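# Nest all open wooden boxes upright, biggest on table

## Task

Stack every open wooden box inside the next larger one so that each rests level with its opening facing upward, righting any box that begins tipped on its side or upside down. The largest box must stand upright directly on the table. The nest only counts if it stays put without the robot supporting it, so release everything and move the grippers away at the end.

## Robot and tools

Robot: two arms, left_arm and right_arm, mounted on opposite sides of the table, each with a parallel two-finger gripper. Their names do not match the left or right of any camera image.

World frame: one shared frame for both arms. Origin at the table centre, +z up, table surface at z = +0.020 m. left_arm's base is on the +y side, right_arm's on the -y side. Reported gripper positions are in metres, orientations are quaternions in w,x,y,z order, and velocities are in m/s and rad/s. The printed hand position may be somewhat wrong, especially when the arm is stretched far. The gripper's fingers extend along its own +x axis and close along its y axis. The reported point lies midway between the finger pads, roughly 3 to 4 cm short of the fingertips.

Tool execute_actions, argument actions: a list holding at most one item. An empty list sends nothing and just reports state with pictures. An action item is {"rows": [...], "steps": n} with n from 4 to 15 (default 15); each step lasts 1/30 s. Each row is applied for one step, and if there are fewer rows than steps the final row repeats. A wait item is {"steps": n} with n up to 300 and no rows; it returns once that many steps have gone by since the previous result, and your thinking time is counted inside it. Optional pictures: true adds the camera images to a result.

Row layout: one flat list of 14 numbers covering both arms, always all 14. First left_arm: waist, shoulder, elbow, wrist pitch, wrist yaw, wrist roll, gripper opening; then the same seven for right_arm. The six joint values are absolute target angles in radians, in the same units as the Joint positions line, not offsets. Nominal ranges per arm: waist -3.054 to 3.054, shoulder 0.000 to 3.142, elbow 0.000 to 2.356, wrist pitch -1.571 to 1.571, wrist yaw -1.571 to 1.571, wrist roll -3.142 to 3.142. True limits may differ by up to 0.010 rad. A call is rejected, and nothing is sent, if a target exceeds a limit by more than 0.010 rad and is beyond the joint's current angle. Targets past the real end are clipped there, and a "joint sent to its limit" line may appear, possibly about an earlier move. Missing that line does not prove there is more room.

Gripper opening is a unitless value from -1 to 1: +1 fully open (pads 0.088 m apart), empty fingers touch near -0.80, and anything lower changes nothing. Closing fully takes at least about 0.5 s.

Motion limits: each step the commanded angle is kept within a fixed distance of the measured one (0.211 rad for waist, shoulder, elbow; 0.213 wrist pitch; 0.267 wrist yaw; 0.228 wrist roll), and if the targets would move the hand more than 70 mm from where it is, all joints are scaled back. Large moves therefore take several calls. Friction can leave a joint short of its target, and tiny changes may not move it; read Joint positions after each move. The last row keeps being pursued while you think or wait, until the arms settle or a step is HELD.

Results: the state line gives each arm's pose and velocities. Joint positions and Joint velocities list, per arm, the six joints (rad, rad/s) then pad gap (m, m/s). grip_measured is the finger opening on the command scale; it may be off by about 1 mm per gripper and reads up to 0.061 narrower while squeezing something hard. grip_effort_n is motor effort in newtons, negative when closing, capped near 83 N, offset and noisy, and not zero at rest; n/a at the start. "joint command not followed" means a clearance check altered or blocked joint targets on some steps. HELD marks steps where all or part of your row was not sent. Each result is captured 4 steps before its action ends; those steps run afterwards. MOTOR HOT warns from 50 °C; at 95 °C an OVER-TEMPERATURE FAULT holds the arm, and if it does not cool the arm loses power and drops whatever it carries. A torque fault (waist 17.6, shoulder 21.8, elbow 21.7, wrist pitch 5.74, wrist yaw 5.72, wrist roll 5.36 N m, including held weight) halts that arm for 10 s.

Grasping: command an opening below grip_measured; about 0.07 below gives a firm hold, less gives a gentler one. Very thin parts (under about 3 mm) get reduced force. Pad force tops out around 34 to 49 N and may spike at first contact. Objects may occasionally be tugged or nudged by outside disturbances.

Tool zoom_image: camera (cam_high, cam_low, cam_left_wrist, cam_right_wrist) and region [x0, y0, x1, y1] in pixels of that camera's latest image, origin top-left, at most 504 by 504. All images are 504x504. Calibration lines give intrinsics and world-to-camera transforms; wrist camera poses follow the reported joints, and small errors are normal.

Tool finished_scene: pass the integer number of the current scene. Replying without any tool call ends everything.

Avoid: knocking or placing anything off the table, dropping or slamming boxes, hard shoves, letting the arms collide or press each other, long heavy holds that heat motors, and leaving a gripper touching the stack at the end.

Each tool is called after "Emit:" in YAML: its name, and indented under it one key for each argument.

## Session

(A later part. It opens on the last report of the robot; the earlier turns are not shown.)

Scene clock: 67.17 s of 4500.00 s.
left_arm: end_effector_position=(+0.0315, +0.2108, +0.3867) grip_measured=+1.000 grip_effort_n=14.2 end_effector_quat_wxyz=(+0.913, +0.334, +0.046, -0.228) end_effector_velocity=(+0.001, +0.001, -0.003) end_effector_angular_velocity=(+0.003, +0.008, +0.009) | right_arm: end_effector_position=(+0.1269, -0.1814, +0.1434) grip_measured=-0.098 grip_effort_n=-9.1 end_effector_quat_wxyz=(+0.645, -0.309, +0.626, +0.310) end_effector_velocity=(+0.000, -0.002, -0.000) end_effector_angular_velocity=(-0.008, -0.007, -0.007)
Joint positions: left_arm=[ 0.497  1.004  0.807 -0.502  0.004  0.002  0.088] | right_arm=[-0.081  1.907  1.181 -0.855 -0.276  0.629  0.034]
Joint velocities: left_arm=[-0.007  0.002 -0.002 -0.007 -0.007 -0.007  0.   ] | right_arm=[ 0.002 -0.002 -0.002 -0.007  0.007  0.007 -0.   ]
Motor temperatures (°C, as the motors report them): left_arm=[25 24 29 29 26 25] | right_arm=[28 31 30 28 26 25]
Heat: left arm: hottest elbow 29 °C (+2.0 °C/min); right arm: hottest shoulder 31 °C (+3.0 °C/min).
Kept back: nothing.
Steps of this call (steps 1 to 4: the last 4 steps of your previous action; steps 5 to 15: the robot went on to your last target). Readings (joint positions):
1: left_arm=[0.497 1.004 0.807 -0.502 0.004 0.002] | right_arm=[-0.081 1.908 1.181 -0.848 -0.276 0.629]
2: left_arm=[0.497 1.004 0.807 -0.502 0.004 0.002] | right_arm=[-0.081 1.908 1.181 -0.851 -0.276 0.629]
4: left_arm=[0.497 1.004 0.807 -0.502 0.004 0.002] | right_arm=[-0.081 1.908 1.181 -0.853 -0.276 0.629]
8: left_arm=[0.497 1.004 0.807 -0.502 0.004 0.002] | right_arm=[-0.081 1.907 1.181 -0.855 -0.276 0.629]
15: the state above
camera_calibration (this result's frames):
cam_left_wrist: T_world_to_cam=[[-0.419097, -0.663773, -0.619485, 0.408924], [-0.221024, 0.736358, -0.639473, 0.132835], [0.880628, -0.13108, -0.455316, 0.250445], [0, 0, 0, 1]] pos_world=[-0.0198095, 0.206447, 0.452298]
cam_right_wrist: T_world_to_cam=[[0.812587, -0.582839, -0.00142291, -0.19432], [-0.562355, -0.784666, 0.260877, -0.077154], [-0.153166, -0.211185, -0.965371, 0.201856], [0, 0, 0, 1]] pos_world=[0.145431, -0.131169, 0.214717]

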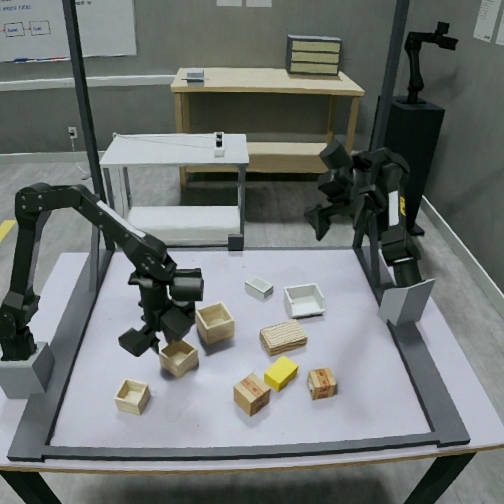

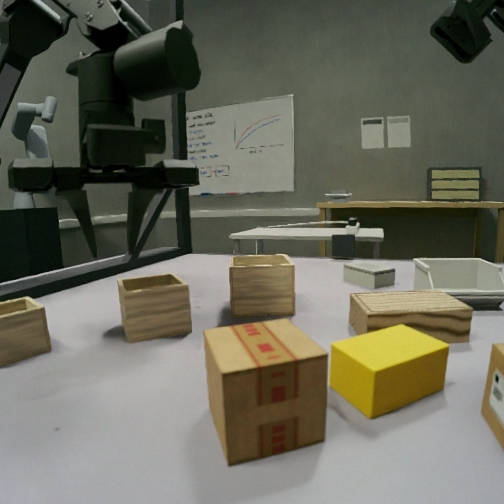

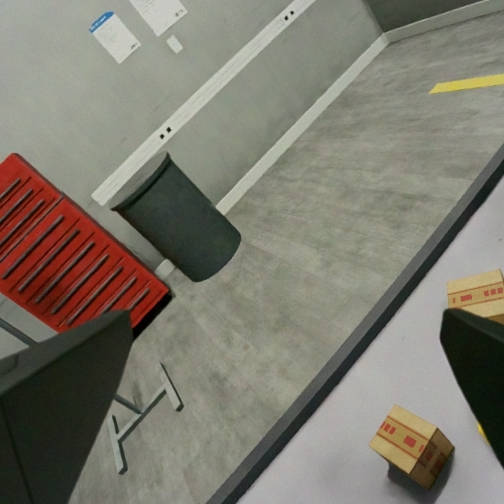

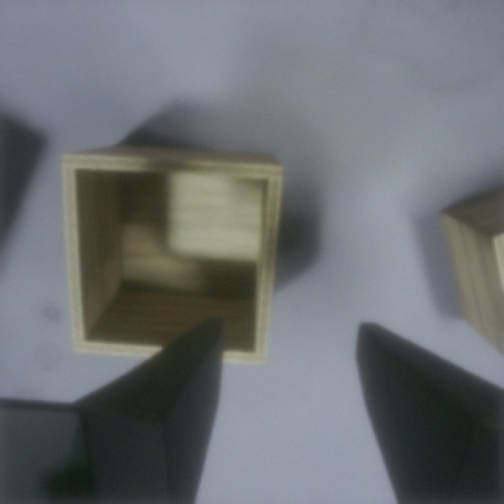

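Emit:
execute_actions:
  actions:
    - {"rows":[[0.5,1.0,0.8,-0.5,0,0,1,-0.055,1.985,1.14,-0.74,-0.28,0.63,-0.1]],"steps":12}
  pictures: true

Emit:
execute_actions:
  actions:
    - {"rows":[[0.5,1.0,0.8,-0.5,0,0,1,-0.036,2.04,1.115,-0.662,-0.28,0.63,-0.1]],"steps":15}
  pictures: true

Scene clock: 67.87 s of 4500.00 s.
left_arm: end_effector_position=(+0.0315, +0.2108, +0.3867) grip_measured=+1.000 grip_effort_n=14.7 end_effector_quat_wxyz=(+0.913, +0.334, +0.046, -0.228) end_effector_velocity=(-0.001, +0.002, -0.001) end_effector_angular_velocity=(-0.017, +0.006, +0.010) | right_arm: end_effector_position=(+0.1274, -0.1760, +0.1174) grip_measured=-0.098 grip_effort_n=-8.1 end_effector_quat_wxyz=(+0.642, -0.316, +0.621, +0.319) end_effector_velocity=(+0.006, -0.014, -0.043) end_effector_angular_velocity=(-0.068, +0.008, +0.019)
Joint positions: left_arm=[ 0.497  1.004  0.807 -0.502  0.004  0.002  0.088] | right_arm=[-0.059  1.969  1.153 -0.757 -0.276  0.629  0.034]
Joint velocities: left_arm=[-0.002 -0.007 -0.002 -0.007 -0.007 -0.022  0.   ] | right_arm=[ 0.017  0.09  -0.071  0.095 -0.007 -0.022  0.   ]
Motor temperatures (°C, as the motors report them): left_arm=[25 24 29 29 26 25] | right_arm=[28 31 30 28 26 25]
Heat: left arm: hottest elbow 29 °C (+2.0 °C/min); right arm: hottest shoulder 31 °C (+3.0 °C/min).
Steps of this call (steps 1 to 13: the robot went on to your last target; steps 14 to 21: the first 8 steps of this action). Readings (joint positions):
14: left_arm=[0.497 1.004 0.807 -0.502 0.004 0.002] | right_arm=[-0.080 1.912 1.179 -0.847 -0.276 0.629]
15: left_arm=[0.497 1.004 0.807 -0.502 0.004 0.002] | right_arm=[-0.077 1.919 1.176 -0.817 -0.276 0.629]
17: left_arm=[0.497 1.004 0.807 -0.502 0.004 0.002] | right_arm=[-0.069 1.942 1.172 -0.778 -0.276 0.629]
21: the state above
camera_calibration (this result's frames):
cam_left_wrist: T_world_to_cam=[[-0.419097, -0.663773, -0.619485, 0.408924], [-0.221024, 0.736358, -0.639473, 0.132835], [0.880628, -0.13108, -0.455316, 0.250445], [0, 0, 0, 1]] pos_world=[-0.0198095, 0.206447, 0.452298]
cam_right_wrist: T_world_to_cam=[[0.826376, -0.563112, -0.00263555, -0.189787], [-0.543449, -0.798729, 0.258255, -0.0703607], [-0.147531, -0.211983, -0.966073, 0.177152], [0, 0, 0, 1]] pos_world=[0.144733, -0.125517, 0.188812]

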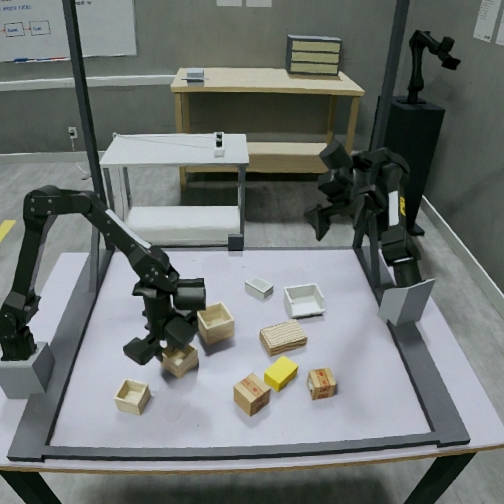

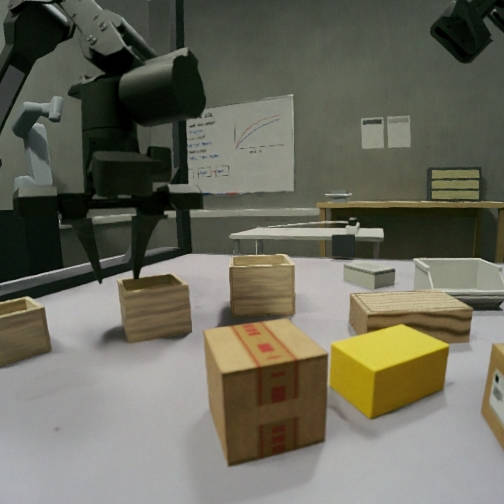

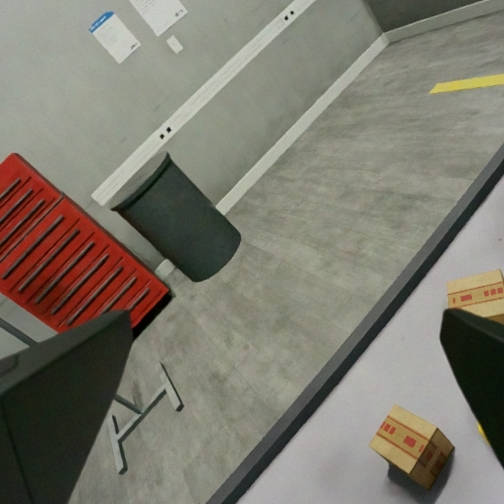

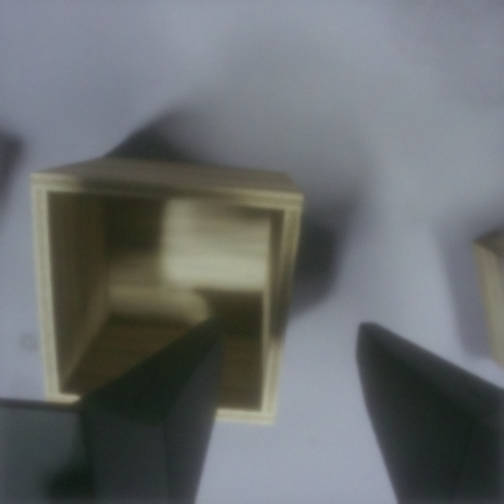

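Scene clock: 68.37 s of 4500.00 s.
left_arm: end_effector_position=(+0.0315, +0.2108, +0.3867) grip_measured=+1.000 grip_effort_n=14.2 end_effector_quat_wxyz=(+0.913, +0.334, +0.046, -0.228) end_effector_velocity=(+0.002, +0.003, -0.004) end_effector_angular_velocity=(+0.002, +0.010, +0.016) | right_arm: end_effector_position=(+0.1284, -0.1746, +0.0922) grip_measured=-0.098 grip_effort_n=-8.1 end_effector_quat_wxyz=(+0.639, -0.323, +0.619, +0.324) end_effector_velocity=(-0.001, +0.006, +0.000) end_effector_angular_velocity=(+0.032, +0.022, +0.010)
Joint positions: left_arm=[ 0.497  1.004  0.807 -0.502  0.004  0.002  0.088] | right_arm=[-0.04   2.027  1.125 -0.667 -0.276  0.629  0.034]
Joint velocities: left_arm=[-0.002  0.002 -0.007 -0.007 -0.007 -0.007  0.   ] | right_arm=[-0.007 -0.002 -0.007  0.037 -0.022 -0.007  0.   ]
Motor temperatures (°C, as the motors report them): left_arm=[25 24 29 29 26 25] | right_arm=[28 31 30 28 26 25]
Heat: left arm: hottest elbow 29 °C (+2.0 °C/min); right arm: hottest shoulder 31 °C (+3.0 °C/min).
Steps of this call (steps 1 to 4: the last 4 steps of your previous action; steps 5 to 15: the first 11 steps of this action). Readings (joint positions):
5: left_arm=[0.497 1.004 0.807 -0.502 0.004 0.002] | right_arm=[-0.058 1.976 1.149 -0.737 -0.276 0.629]
6: left_arm=[0.497 1.004 0.807 -0.502 0.004 0.002] | right_arm=[-0.056 1.983 1.146 -0.714 -0.276 0.629]
8: left_arm=[0.497 1.004 0.807 -0.502 0.004 0.002] | right_arm=[-0.048 2.004 1.141 -0.689 -0.276 0.629]
12: left_arm=[0.497 1.004 0.807 -0.502 0.004 0.002] | right_arm=[-0.040 2.026 1.125 -0.675 -0.276 0.629]
15: the state above
camera_calibration (this result's frames):
cam_left_wrist: T_world_to_cam=[[-0.419097, -0.663773, -0.619485, 0.408924], [-0.221024, 0.736358, -0.639473, 0.132835], [0.880628, -0.13108, -0.455316, 0.250445], [0, 0, 0, 1]] pos_world=[-0.0198095, 0.206447, 0.452298]
cam_right_wrist: T_world_to_cam=[[0.837068, -0.547099, -0.000420179, -0.188674], [-0.528048, -0.808119, 0.260978, -0.066068], [-0.14312, -0.218234, -0.965345, 0.151538], [0, 0, 0, 1]] pos_world=[0.144734, -0.123544, 0.163449]

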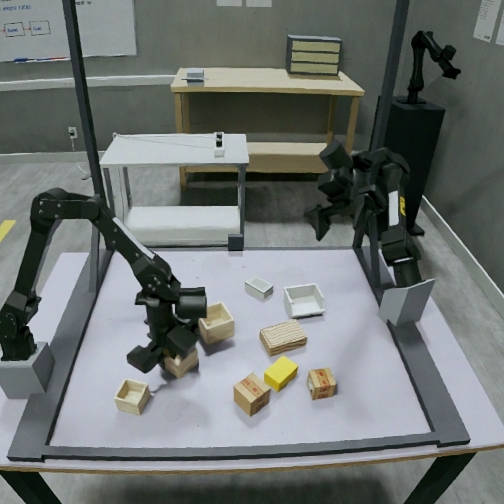

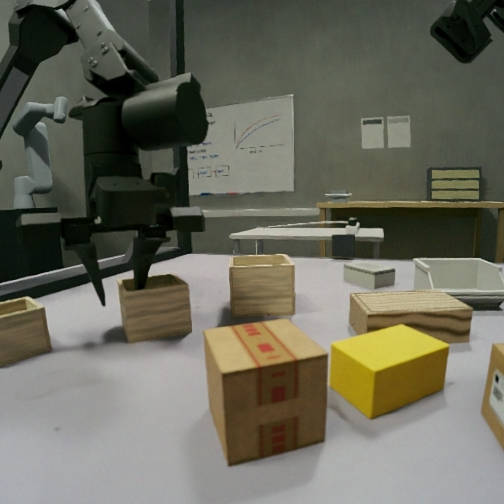

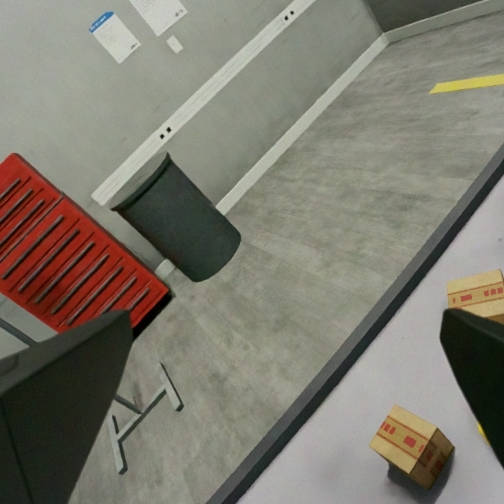

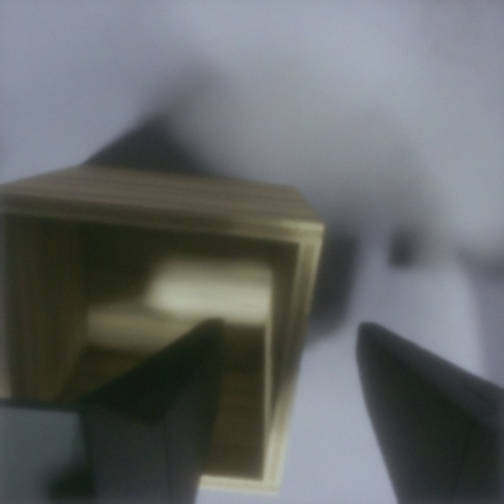

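Emit:
execute_actions:
  actions:
    - {"rows":[[0.5,1.0,0.8,-0.5,0,0,1,-0.04,2.03,1.125,-0.667,-0.276,0.63,-1]],"steps":15}

Emit:
execute_actions:
  actions:
    - {"rows":[[0.5,1.0,0.8,-0.5,0,0,1,-0.05,1.8,1.25,-1.0,-0.276,0.63,-1]],"steps":15}

Emit:
execute_actions:
  actions:
    - {"steps":15}
  pictures: true

Scene clock: 68.90 s of 4500.00 s.
left_arm: end_effector_position=(+0.0315, +0.2108, +0.3867) grip_measured=+1.000 grip_effort_n=14.2 end_effector_quat_wxyz=(+0.913, +0.334, +0.046, -0.228) end_effector_velocity=(+0.002, +0.003, -0.004) end_effector_angular_velocity=(+0.002, +0.010, +0.016) | right_arm: end_effector_position=(+0.1288, -0.1743, +0.0925) grip_measured=-0.759 grip_effort_n=-83.5 end_effector_quat_wxyz=(+0.639, -0.322, +0.619, +0.324) end_effector_velocity=(-0.000, +0.001, +0.001) end_effector_angular_velocity=(+0.007, +0.007, +0.022)
Joint positions: left_arm=[ 0.497  1.004  0.807 -0.502  0.004  0.002  0.088] | right_arm=[-0.042  2.027  1.125 -0.666 -0.277  0.629  0.002]
Joint velocities: left_arm=[-0.002  0.002 -0.007 -0.007 -0.007 -0.007  0.   ] | right_arm=[-0.002 -0.002 -0.002  0.007 -0.007 -0.022 -0.001]
Motor temperatures (°C, as the motors report them): left_arm=[25 24 29 29 26 25] | right_arm=[28 31 30 27 26 25]
Heat: left arm: hottest elbow 29 °C (+2.0 °C/min); right arm: hottest shoulder 31 °C (+3.0 °C/min).
Steps of this call (steps 1 to 4: the last 4 steps of your previous action; step 5: the robot went on to your last target; steps 6 to 16: the first 11 steps of this action). Readings (joint positions):
6: left_arm=[0.497 1.004 0.807 -0.502 0.004 0.002] | right_arm=[-0.040 2.028 1.125 -0.665 -0.276 0.629]
7: left_arm=[0.497 1.004 0.807 -0.502 0.004 0.002] | right_arm=[-0.040 2.028 1.125 -0.665 -0.276 0.629]
9: left_arm=[0.497 1.004 0.807 -0.502 0.004 0.002] | right_arm=[-0.040 2.028 1.125 -0.665 -0.276 0.629]
13: left_arm=[0.497 1.004 0.807 -0.502 0.004 0.002] | right_arm=[-0.041 2.027 1.125 -0.666 -0.277 0.629]
16: the state above

Scene clock: 69.40 s of 4500.00 s.
left_arm: end_effector_position=(+0.0315, +0.2108, +0.3867) grip_measured=+1.000 grip_effort_n=14.7 end_effector_quat_wxyz=(+0.913, +0.334, +0.046, -0.228) end_effector_velocity=(-0.000, -0.000, +0.001) end_effector_angular_velocity=(+0.004, -0.012, -0.002) | right_arm: end_effector_position=(+0.1021, -0.1811, +0.1852) grip_measured=-0.759 grip_effort_n=-83.5 end_effector_quat_wxyz=(+0.644, -0.311, +0.612, +0.338) end_effector_velocity=(-0.002, -0.057, +0.002) end_effector_angular_velocity=(-0.243, +0.022, -0.074)
Joint positions: left_arm=[ 0.497  1.004  0.807 -0.502  0.004  0.002  0.088] | right_arm=[-0.047  1.804  1.248 -0.971 -0.277  0.629  0.002]
Joint velocities: left_arm=[-0.002 -0.002 -0.002  0.007 -0.007  0.007  0.   ] | right_arm=[-0.007 -0.017 -0.002 -0.271 -0.022 -0.007 -0.   ]
Motor temperatures (°C, as the motors report them): left_arm=[25 24 29 29 26 25] | right_arm=[28 31 30 27 26 25]
Heat: left arm: hottest elbow 29 °C (+2.0 °C/min); right arm: hottest shoulder 31 °C (+3.0 °C/min).
Steps of this call (steps 1 to 4: the last 4 steps of your previous action; steps 5 to 15: the first 11 steps of this action). Readings (joint positions):
5: left_arm=[0.497 1.004 0.807 -0.502 0.004 0.002] | right_arm=[-0.042 2.016 1.131 -0.680 -0.277 0.629]
6: left_arm=[0.497 1.004 0.807 -0.502 0.004 0.002] | right_arm=[-0.042 2.001 1.142 -0.728 -0.277 0.629]
8: left_arm=[0.497 1.004 0.807 -0.502 0.004 0.002] | right_arm=[-0.043 1.940 1.164 -0.810 -0.277 0.629]
12: left_arm=[0.497 1.004 0.807 -0.502 0.004 0.002] | right_arm=[-0.046 1.828 1.234 -0.934 -0.277 0.629]
15: the state above

Scene clock: 69.90 s of 4500.00 s.
left_arm: end_effector_position=(+0.0315, +0.2108, +0.3867) grip_measured=+1.000 grip_effort_n=14.7 end_effector_quat_wxyz=(+0.913, +0.334, +0.046, -0.228) end_effector_velocity=(-0.001, +0.002, -0.001) end_effector_angular_velocity=(-0.004, +0.000, +0.007) | right_arm: end_effector_position=(+0.1021, -0.1868, +0.1851) grip_measured=-0.759 grip_effort_n=-83.5 end_effector_quat_wxyz=(+0.641, -0.317, +0.617, +0.328) end_effector_velocity=(+0.005, +0.000, +0.000) end_effector_angular_velocity=(+0.005, -0.008, +0.011)
Joint positions: left_arm=[ 0.497  1.004  0.807 -0.502  0.004  0.002  0.088] | right_arm=[-0.047  1.804  1.248 -0.998 -0.277  0.629  0.002]
Joint velocities: left_arm=[-0.002 -0.007 -0.002 -0.007 -0.007 -0.007  0.   ] | right_arm=[-0.012 -0.002 -0.007  0.007  0.007 -0.022 -0.   ]
Motor temperatures (°C, as the motors report them): left_arm=[25 24 29 29 26 25] | right_arm=[28 31 30 27 26 25]
Heat: left arm: hottest elbow 29 °C (+2.0 °C/min); right arm: hottest shoulder 31 °C (+3.0 °C/min).
Kept back: nothing.
Steps of this call (steps 1 to 4: the last 4 steps of your previous action; steps 5 to 15: the robot went on to your last target). Readings (joint positions):
1: left_arm=[0.497 1.004 0.807 -0.502 0.004 0.002] | right_arm=[-0.047 1.804 1.248 -0.980 -0.277 0.629]
2: left_arm=[0.497 1.004 0.807 -0.502 0.004 0.002] | right_arm=[-0.047 1.804 1.248 -0.986 -0.277 0.629]
4: left_arm=[0.497 1.004 0.807 -0.502 0.004 0.002] | right_arm=[-0.047 1.804 1.248 -0.991 -0.277 0.629]
8: left_arm=[0.497 1.004 0.807 -0.502 0.004 0.002] | right_arm=[-0.047 1.804 1.248 -0.997 -0.277 0.629]
15: the state above
camera_calibration (this result's frames):
cam_left_wrist: T_world_to_cam=[[-0.419097, -0.663773, -0.619485, 0.408924], [-0.221024, 0.736358, -0.639473, 0.132835], [0.880628, -0.13108, -0.455316, 0.250445], [0, 0, 0, 1]] pos_world=[-0.0198095, 0.206447, 0.452298]
cam_right_wrist: T_world_to_cam=[[0.8352, -0.549838, -0.0109221, -0.171619], [-0.53047, -0.810701, 0.247723, -0.111832], [-0.145062, -0.201104, -0.968769, 0.238832], [0, 0, 0, 1]] pos_world=[0.118658, -0.136994, 0.257202]

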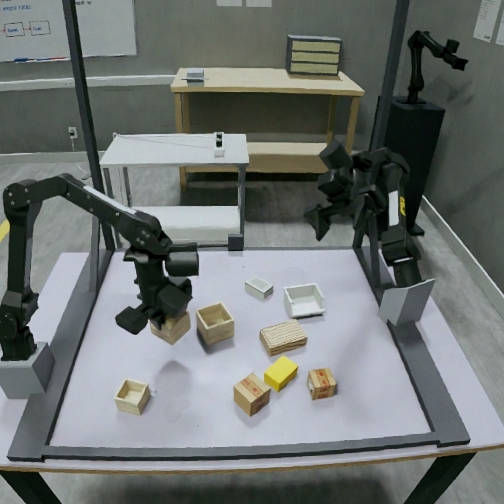

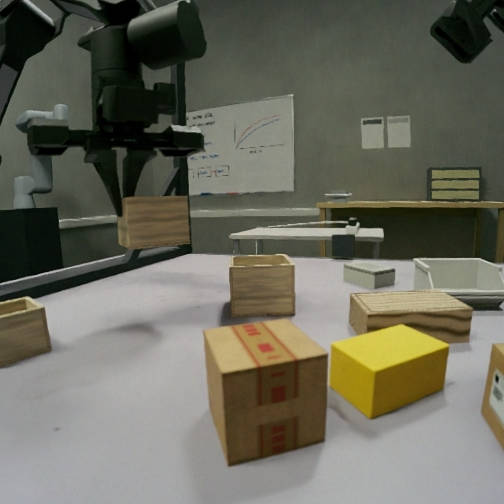

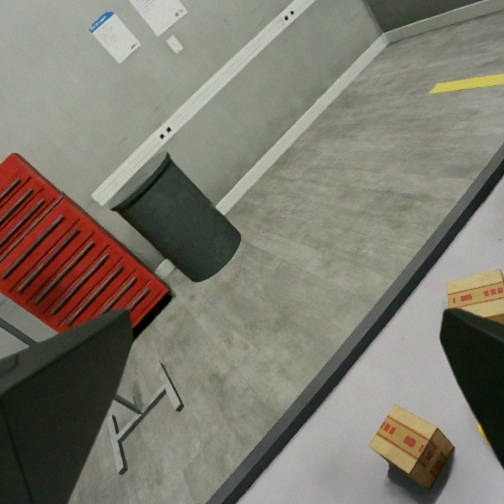

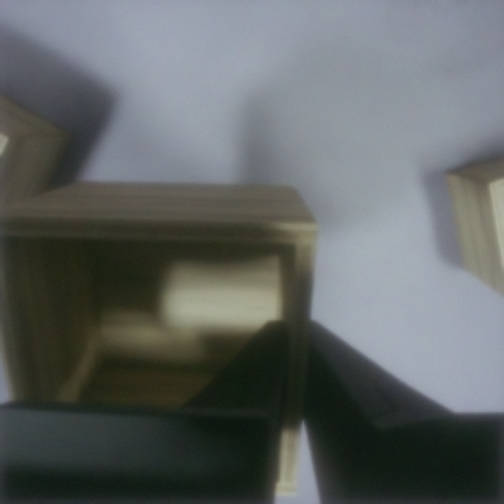

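Emit:
zoom_image:
  camera: "cam_high"
  region: [150, 280, 270, 360]

Region (150, 280, 270, 360) of cam_high's 504x504 image, scaled by 4.200, with more detail than that image has.

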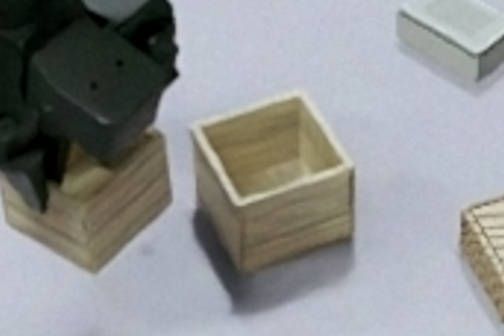

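Emit:
execute_actions:
  actions:
    - {"rows":[[0.5,1.0,0.8,-0.5,0,0,1,0.21,2.0,1.614,-1.074,-0.28,1.45,-1]],"steps":15}

Emit:
execute_actions:
  actions:
    - {"steps":20}
  pictures: true

Scene clock: 70.93 s of 4500.00 s.
left_arm: end_effector_position=(+0.0315, +0.2108, +0.3867) grip_measured=+1.000 grip_effort_n=14.7 end_effector_quat_wxyz=(+0.913, +0.334, +0.046, -0.228) end_effector_velocity=(-0.001, +0.002, -0.005) end_effector_angular_velocity=(-0.008, +0.029, +0.011) | right_arm: end_effector_position=(-0.0013, -0.1377, +0.1825) grip_measured=-0.759 grip_effort_n=-83.5 end_effector_quat_wxyz=(+0.672, -0.223, +0.659, +0.255) end_effector_velocity=(-0.053, +0.063, +0.075) end_effector_angular_velocity=(+0.252, +0.153, -1.436)
Joint positions: left_arm=[ 0.497  1.004  0.807 -0.502  0.004  0.002  0.088] | right_arm=[ 0.209  1.975  1.582 -1.065 -0.28   1.16   0.002]
Joint velocities: left_arm=[-0.002 -0.002 -0.002 -0.022  0.007 -0.022  0.   ] | right_arm=[ 0.027 -0.002  0.315 -0.037 -0.007  1.546  0.   ]
Motor temperatures (°C, as the motors report them): left_arm=[25 24 29 29 26 25] | right_arm=[28 31 30 27 26 25]
Heat: left arm: hottest elbow 29 °C (+2.0 °C/min); right arm: hottest shoulder 31 °C (+3.0 °C/min).
Steps of this call (steps 1 to 15: the robot went on to your last target; steps 16 to 20: nothing new was sent; steps 21 to 31: the first 11 steps of this action). Readings (joint positions):
21: left_arm=[0.497 1.004 0.807 -0.502 0.004 0.002] | right_arm=[-0.040 1.819 1.263 -1.016 -0.272 0.660]
22: left_arm=[0.497 1.004 0.807 -0.502 0.004 0.002] | right_arm=[-0.014 1.847 1.302 -1.040 -0.269 0.708]
24: left_arm=[0.497 1.004 0.807 -0.502 0.004 0.002] | right_arm=[0.062 1.909 1.382 -1.036 -0.269 0.796]
28: left_arm=[0.497 1.004 0.807 -0.502 0.004 0.002] | right_arm=[0.185 1.972 1.529 -1.058 -0.279 1.002]
31: the state above

Scene clock: 71.60 s of 4500.00 s.
left_arm: end_effector_position=(+0.0315, +0.2108, +0.3867) grip_measured=+1.000 grip_effort_n=14.7 end_effector_quat_wxyz=(+0.913, +0.334, +0.046, -0.228) end_effector_velocity=(+0.001, +0.000, +0.001) end_effector_angular_velocity=(-0.004, -0.011, +0.012) | right_arm: end_effector_position=(-0.0018, -0.1341, +0.1827) grip_measured=-0.759 grip_effort_n=-83.5 end_effector_quat_wxyz=(+0.697, -0.124, +0.689, +0.158) end_effector_velocity=(+0.002, -0.005, -0.001) end_effector_angular_velocity=(-0.026, +0.001, -0.017)
Joint positions: left_arm=[ 0.497  1.004  0.807 -0.502  0.004  0.002  0.088] | right_arm=[ 0.208  1.988  1.602 -1.072 -0.28   1.447  0.002]
Joint velocities: left_arm=[-0.007  0.002 -0.002  0.007 -0.022 -0.007  0.   ] | right_arm=[-0.002  0.002 -0.002 -0.022 -0.007  0.007 -0.   ]
Motor temperatures (°C, as the motors report them): left_arm=[25 24 29 29 26 25] | right_arm=[28 31 30 27 26 25]
Heat: left arm: hottest elbow 29 °C (+2.0 °C/min); right arm: hottest shoulder 31 °C (+2.0 °C/min).
Kept back: nothing.
Steps of this call (steps 1 to 4: the last 4 steps of your previous action; steps 5 to 20: the robot went on to your last target). Readings (joint positions):
1: left_arm=[0.497 1.004 0.807 -0.502 0.004 0.002] | right_arm=[0.209 1.975 1.591 -1.066 -0.280 1.212]
2: left_arm=[0.497 1.004 0.807 -0.502 0.004 0.002] | right_arm=[0.209 1.976 1.596 -1.067 -0.280 1.265]
4: left_arm=[0.497 1.004 0.807 -0.502 0.004 0.002] | right_arm=[0.208 1.980 1.599 -1.071 -0.280 1.347]
8: left_arm=[0.497 1.004 0.807 -0.502 0.004 0.002] | right_arm=[0.208 1.988 1.599 -1.072 -0.280 1.417]
20: the state above
camera_calibration (this result's frames):
cam_left_wrist: T_world_to_cam=[[-0.419097, -0.663773, -0.619485, 0.408924], [-0.221024, 0.736358, -0.639473, 0.132835], [0.880628, -0.13108, -0.455316, 0.250445], [0, 0, 0, 1]] pos_world=[-0.0198095, 0.206447, 0.452298]
cam_right_wrist: T_world_to_cam=[[0.428141, -0.901878, -0.0575438, -0.0954028], [-0.865127, -0.427436, 0.262401, -0.0755514], [-0.26125, -0.0625619, -0.963242, 0.249392], [0, 0, 0, 1]] pos_world=[0.040638, -0.102733, 0.25456]

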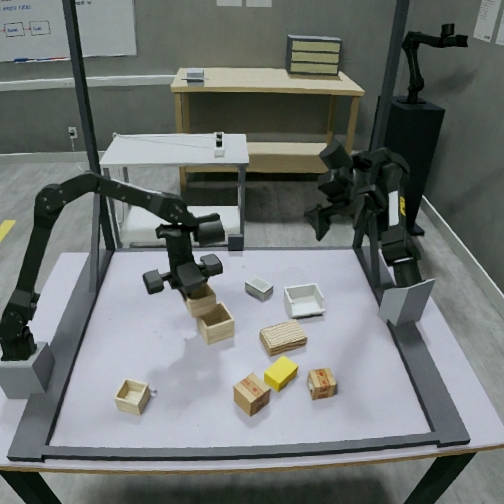

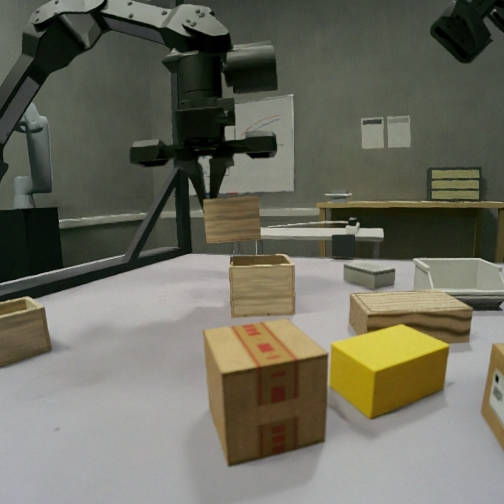

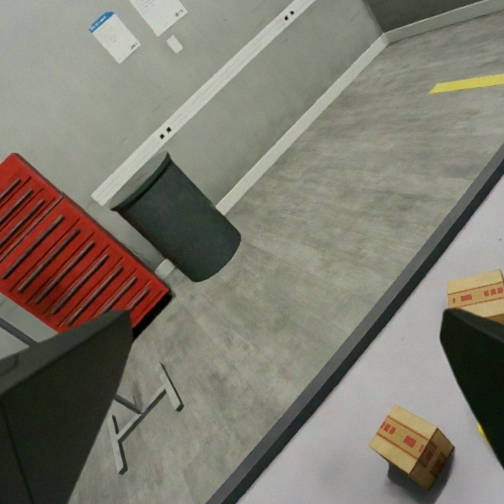

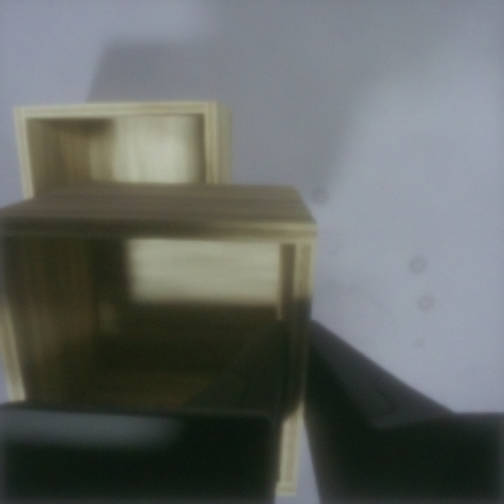

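Emit:
execute_actions:
  actions:
    - {"rows":[[0.5,1.0,0.8,-0.5,0,0,1,0.16,2.15,1.863,-1.2,-0.28,1.40,-1]],"steps":15}

Emit:
execute_actions:
  actions:
    - {"steps":12}
  pictures: true

Scene clock: 72.63 s of 4500.00 s.
left_arm: end_effector_position=(+0.0315, +0.2108, +0.3867) grip_measured=+1.000 grip_effort_n=14.7 end_effector_quat_wxyz=(+0.913, +0.334, +0.046, -0.228) end_effector_velocity=(+0.000, +0.002, -0.001) end_effector_angular_velocity=(-0.002, +0.004, +0.010) | right_arm: end_effector_position=(+0.0080, -0.0978, +0.1931) grip_measured=-0.759 grip_effort_n=-83.5 end_effector_quat_wxyz=(+0.699, -0.123, +0.688, +0.152) end_effector_velocity=(-0.009, +0.010, +0.015) end_effector_angular_velocity=(+0.007, +0.023, +0.024)
Joint positions: left_arm=[ 0.497  1.004  0.807 -0.502  0.004  0.002  0.088] | right_arm=[ 0.159  2.13   1.842 -1.192 -0.28   1.404  0.002]
Joint velocities: left_arm=[-0.002 -0.002 -0.002 -0.007 -0.007 -0.007  0.   ] | right_arm=[-0.002  0.032  0.11  -0.066 -0.022 -0.022  0.   ]
Motor temperatures (°C, as the motors report them): left_arm=[25 24 29 29 26 25] | right_arm=[28 31 30 27 26 25]
Heat: left arm: hottest elbow 29 °C (+2.0 °C/min); right arm: hottest shoulder 31 °C (+2.0 °C/min).
Steps of this call (steps 1 to 15: the robot went on to your last target; steps 16 to 20: nothing new was sent; steps 21 to 31: the first 11 steps of this action). Readings (joint positions):
21: left_arm=[0.497 1.004 0.807 -0.502 0.004 0.002] | right_arm=[0.207 2.004 1.623 -1.100 -0.280 1.442]
22: left_arm=[0.497 1.004 0.807 -0.502 0.004 0.002] | right_arm=[0.202 2.033 1.672 -1.137 -0.280 1.434]
24: left_arm=[0.497 1.004 0.807 -0.502 0.004 0.002] | right_arm=[0.186 2.087 1.756 -1.145 -0.280 1.419]
28: left_arm=[0.497 1.004 0.807 -0.502 0.004 0.002] | right_arm=[0.161 2.124 1.823 -1.185 -0.280 1.408]
31: the state above

Scene clock: 73.03 s of 4500.00 s.
left_arm: end_effector_position=(+0.0315, +0.2108, +0.3867) grip_measured=+1.000 grip_effort_n=14.2 end_effector_quat_wxyz=(+0.913, +0.334, +0.046, -0.228) end_effector_velocity=(+0.000, -0.002, -0.001) end_effector_angular_velocity=(+0.007, +0.001, -0.011) | right_arm: end_effector_position=(+0.0079, -0.0971, +0.1927) grip_measured=-0.759 grip_effort_n=-83.5 end_effector_quat_wxyz=(+0.699, -0.124, +0.688, +0.151) end_effector_velocity=(-0.003, -0.002, +0.003) end_effector_angular_velocity=(-0.000, +0.007, +0.011)
Joint positions: left_arm=[ 0.497  1.004  0.807 -0.502  0.004  0.002  0.088] | right_arm=[ 0.159  2.136  1.851 -1.198 -0.28   1.402  0.002]
Joint velocities: left_arm=[-0.002  0.002 -0.002  0.007  0.007  0.007  0.   ] | right_arm=[ 0.002 -0.007  0.002 -0.007 -0.007 -0.007 -0.   ]
Motor temperatures (°C, as the motors report them): left_arm=[25 24 29 29 26 25] | right_arm=[28 31 30 27 26 25]
Heat: left arm: hottest elbow 29 °C (+2.0 °C/min); right arm: hottest shoulder 31 °C (+2.0 °C/min).
Kept back: nothing.
Steps of this call (steps 1 to 4: the last 4 steps of your previous action; steps 5 to 12: the robot went on to your last target). Readings (joint positions):
1: left_arm=[0.497 1.004 0.807 -0.502 0.004 0.002] | right_arm=[0.159 2.130 1.845 -1.193 -0.280 1.404]
2: left_arm=[0.497 1.004 0.807 -0.502 0.004 0.002] | right_arm=[0.159 2.131 1.847 -1.194 -0.280 1.403]
4: left_arm=[0.497 1.004 0.807 -0.502 0.004 0.002] | right_arm=[0.159 2.133 1.849 -1.196 -0.280 1.403]
8: left_arm=[0.497 1.004 0.807 -0.502 0.004 0.002] | right_arm=[0.159 2.136 1.850 -1.198 -0.280 1.402]
12: the state above
camera_calibration (this result's frames):
cam_left_wrist: T_world_to_cam=[[-0.419097, -0.663773, -0.619485, 0.408924], [-0.221024, 0.736358, -0.639473, 0.132835], [0.880628, -0.13108, -0.455316, 0.250445], [0, 0, 0, 1]] pos_world=[-0.0198095, 0.206447, 0.452298]
cam_right_wrist: T_world_to_cam=[[0.419924, -0.906397, -0.0459094, -0.0681568], [-0.870986, -0.416701, 0.260276, -0.0524387], [-0.255044, -0.0693097, -0.964442, 0.263465], [0, 0, 0, 1]] pos_world=[0.0501425, -0.0653677, 0.264616]

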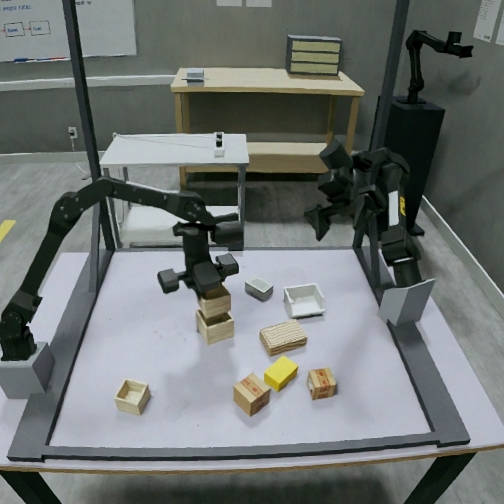

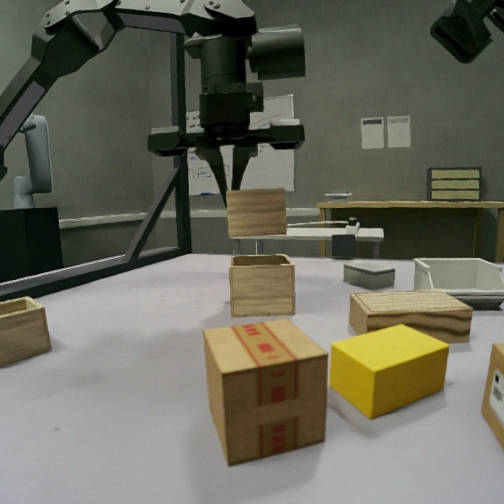

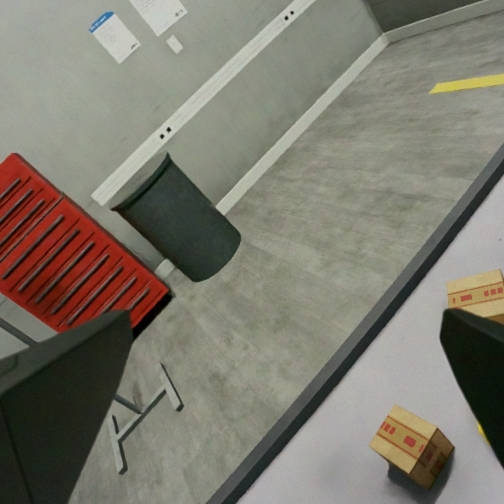

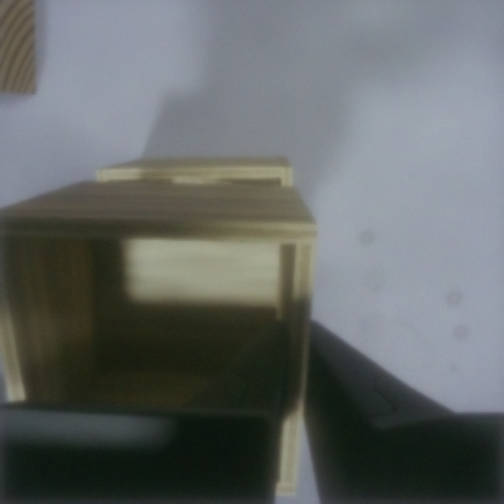

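Emit:
execute_actions:
  actions:
    - {"rows":[[0.5,1.0,0.8,-0.5,0,0,1,0.183,2.205,1.807,-1.092,-0.28,1.42,-1]],"steps":15}

Emit:
execute_actions:
  actions:
    - {"steps":12}
  pictures: true

Scene clock: 73.80 s of 4500.00 s.
left_arm: end_effector_position=(+0.0315, +0.2108, +0.3867) grip_measured=+1.000 grip_effort_n=14.2 end_effector_quat_wxyz=(+0.913, +0.334, +0.046, -0.228) end_effector_velocity=(-0.000, +0.002, +0.001) end_effector_angular_velocity=(-0.007, -0.001, +0.011) | right_arm: end_effector_position=(+0.0060, -0.0875, +0.1591) grip_measured=-0.759 grip_effort_n=-83.5 end_effector_quat_wxyz=(+0.698, -0.127, +0.687, +0.154) end_effector_velocity=(-0.005, +0.029, +0.002) end_effector_angular_velocity=(+0.132, +0.023, +0.060)
Joint positions: left_arm=[ 0.497  1.004  0.807 -0.502  0.004  0.002  0.088] | right_arm=[ 0.181  2.195  1.818 -1.099 -0.279  1.417  0.002]
Joint velocities: left_arm=[ 0.002 -0.002  0.002 -0.007 -0.007 -0.007  0.   ] | right_arm=[-0.002 -0.002 -0.002  0.139  0.007 -0.022  0.   ]
Motor temperatures (°C, as the motors report them): left_arm=[25 24 29 29 26 25] | right_arm=[28 31 30 27 26 25]
Heat: left arm: hottest elbow 29 °C (+2.0 °C/min); right arm: hottest shoulder 31 °C (+2.0 °C/min).
Steps of this call (steps 1 to 12: the robot went on to your last target; steps 13 to 23: the first 11 steps of this action). Readings (joint positions):
13: left_arm=[0.497 1.004 0.807 -0.502 0.004 0.002] | right_arm=[0.160 2.141 1.850 -1.192 -0.280 1.403]
14: left_arm=[0.497 1.004 0.807 -0.502 0.004 0.002] | right_arm=[0.162 2.146 1.847 -1.165 -0.280 1.406]
16: left_arm=[0.497 1.004 0.807 -0.502 0.004 0.002] | right_arm=[0.169 2.164 1.842 -1.124 -0.280 1.410]
20: left_arm=[0.497 1.004 0.807 -0.502 0.004 0.002] | right_arm=[0.180 2.192 1.821 -1.107 -0.280 1.416]
23: the state above

Scene clock: 74.20 s of 4500.00 s.
left_arm: end_effector_position=(+0.0315, +0.2108, +0.3867) grip_measured=+1.000 grip_effort_n=14.7 end_effector_quat_wxyz=(+0.913, +0.334, +0.046, -0.228) end_effector_velocity=(+0.001, +0.001, +0.002) end_effector_angular_velocity=(-0.010, -0.015, +0.013) | right_arm: end_effector_position=(+0.0058, -0.0867, +0.1590) grip_measured=-0.759 grip_effort_n=-83.5 end_effector_quat_wxyz=(+0.698, -0.126, +0.687, +0.156) end_effector_velocity=(-0.002, -0.003, -0.000) end_effector_angular_velocity=(-0.009, +0.005, +0.008)
Joint positions: left_arm=[ 0.497  1.004  0.807 -0.502  0.004  0.002  0.088] | right_arm=[ 0.181  2.195  1.818 -1.094 -0.279  1.418  0.002]
Joint velocities: left_arm=[-0.002 -0.002 -0.002  0.007 -0.022 -0.007  0.   ] | right_arm=[ 0.002 -0.002 -0.002 -0.007 -0.007 -0.007  0.   ]
Motor temperatures (°C, as the motors report them): left_arm=[25 24 29 29 26 25] | right_arm=[28 31 30 27 26 25]
Heat: left arm: hottest elbow 29 °C (+1.0 °C/min); right arm: hottest shoulder 31 °C (+2.0 °C/min).
Kept back: nothing.
Steps of this call (steps 1 to 4: the last 4 steps of your previous action; steps 5 to 12: the robot went on to your last target). Readings (joint positions):
1: left_arm=[0.497 1.004 0.807 -0.502 0.004 0.002] | right_arm=[0.181 2.195 1.818 -1.095 -0.279 1.417]
2: left_arm=[0.497 1.004 0.807 -0.502 0.004 0.002] | right_arm=[0.181 2.195 1.818 -1.095 -0.279 1.417]
4: left_arm=[0.497 1.004 0.807 -0.502 0.004 0.002] | right_arm=[0.181 2.195 1.818 -1.095 -0.279 1.418]
8: left_arm=[0.497 1.004 0.807 -0.502 0.004 0.002] | right_arm=[0.181 2.195 1.818 -1.095 -0.279 1.418]
12: the state above
camera_calibration (this result's frames):
cam_left_wrist: T_world_to_cam=[[-0.419097, -0.663773, -0.619485, 0.408924], [-0.221024, 0.736358, -0.639473, 0.132835], [0.880628, -0.13108, -0.455316, 0.250445], [0, 0, 0, 1]] pos_world=[-0.0198095, 0.206447, 0.452298]
cam_right_wrist: T_world_to_cam=[[0.428141, -0.902281, -0.0508393, -0.058274], [-0.866479, -0.425833, 0.260538, -0.042056], [-0.256728, -0.0674957, -0.964124, 0.231227], [0, 0, 0, 1]] pos_world=[0.0478711, -0.0548815, 0.230926]

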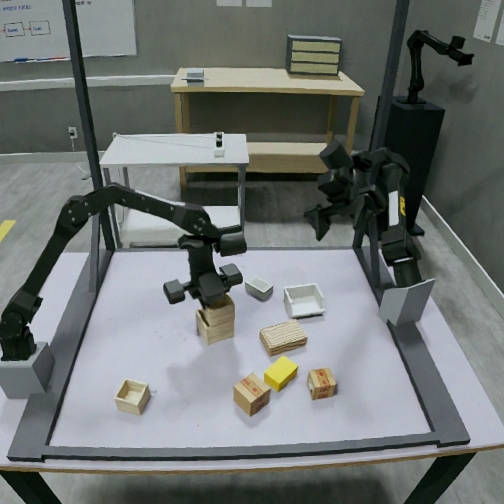

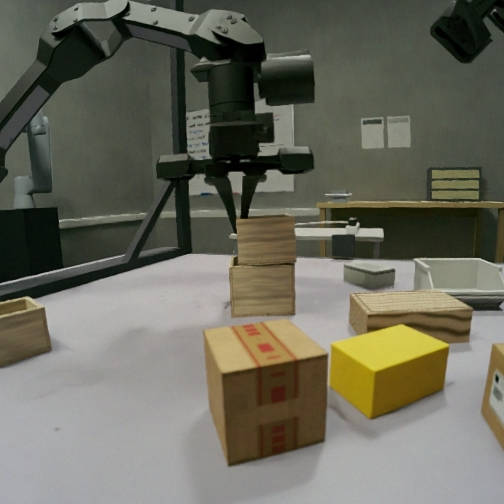

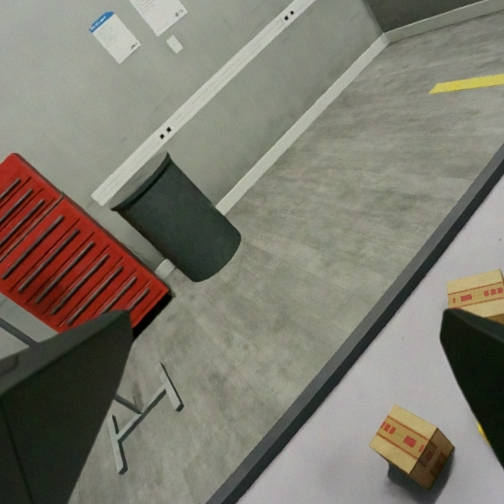

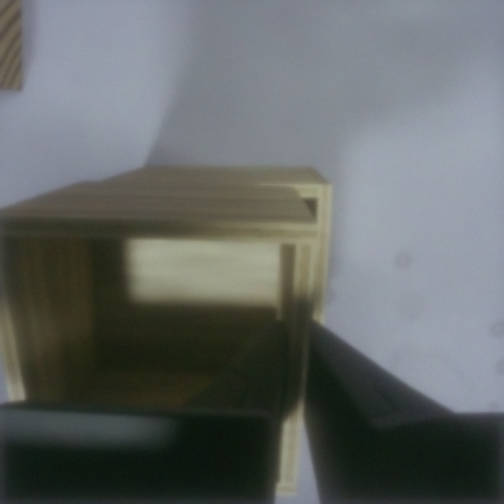

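Emit:
zoom_image:
  camera: "cam_low"
  region: [190, 190, 330, 330]

Emit:
zoom_image:
  camera: "cam_high"
  region: [160, 270, 270, 360]

Region (190, 190, 330, 330) of cam_low's 504x504 image, scaled by 3.600, with more detail than that image has.

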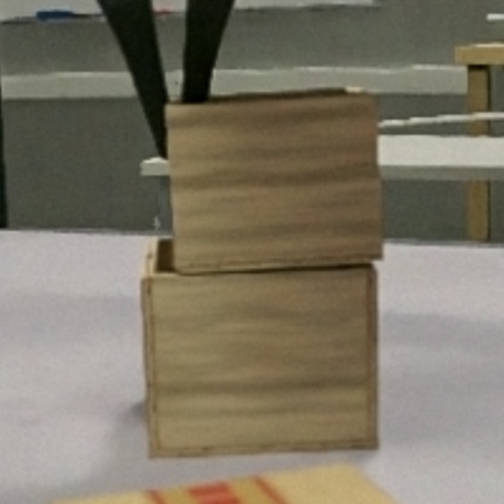

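Region (160, 270, 270, 360) of cam_high's 504x504 image, scaled by 4.582, with more detail than that image has; it fills the top 412 rows of this view, and the rest is white.

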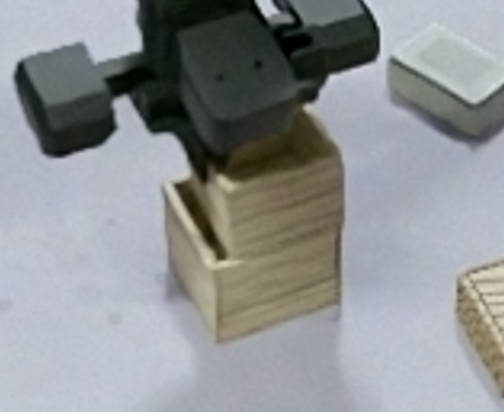

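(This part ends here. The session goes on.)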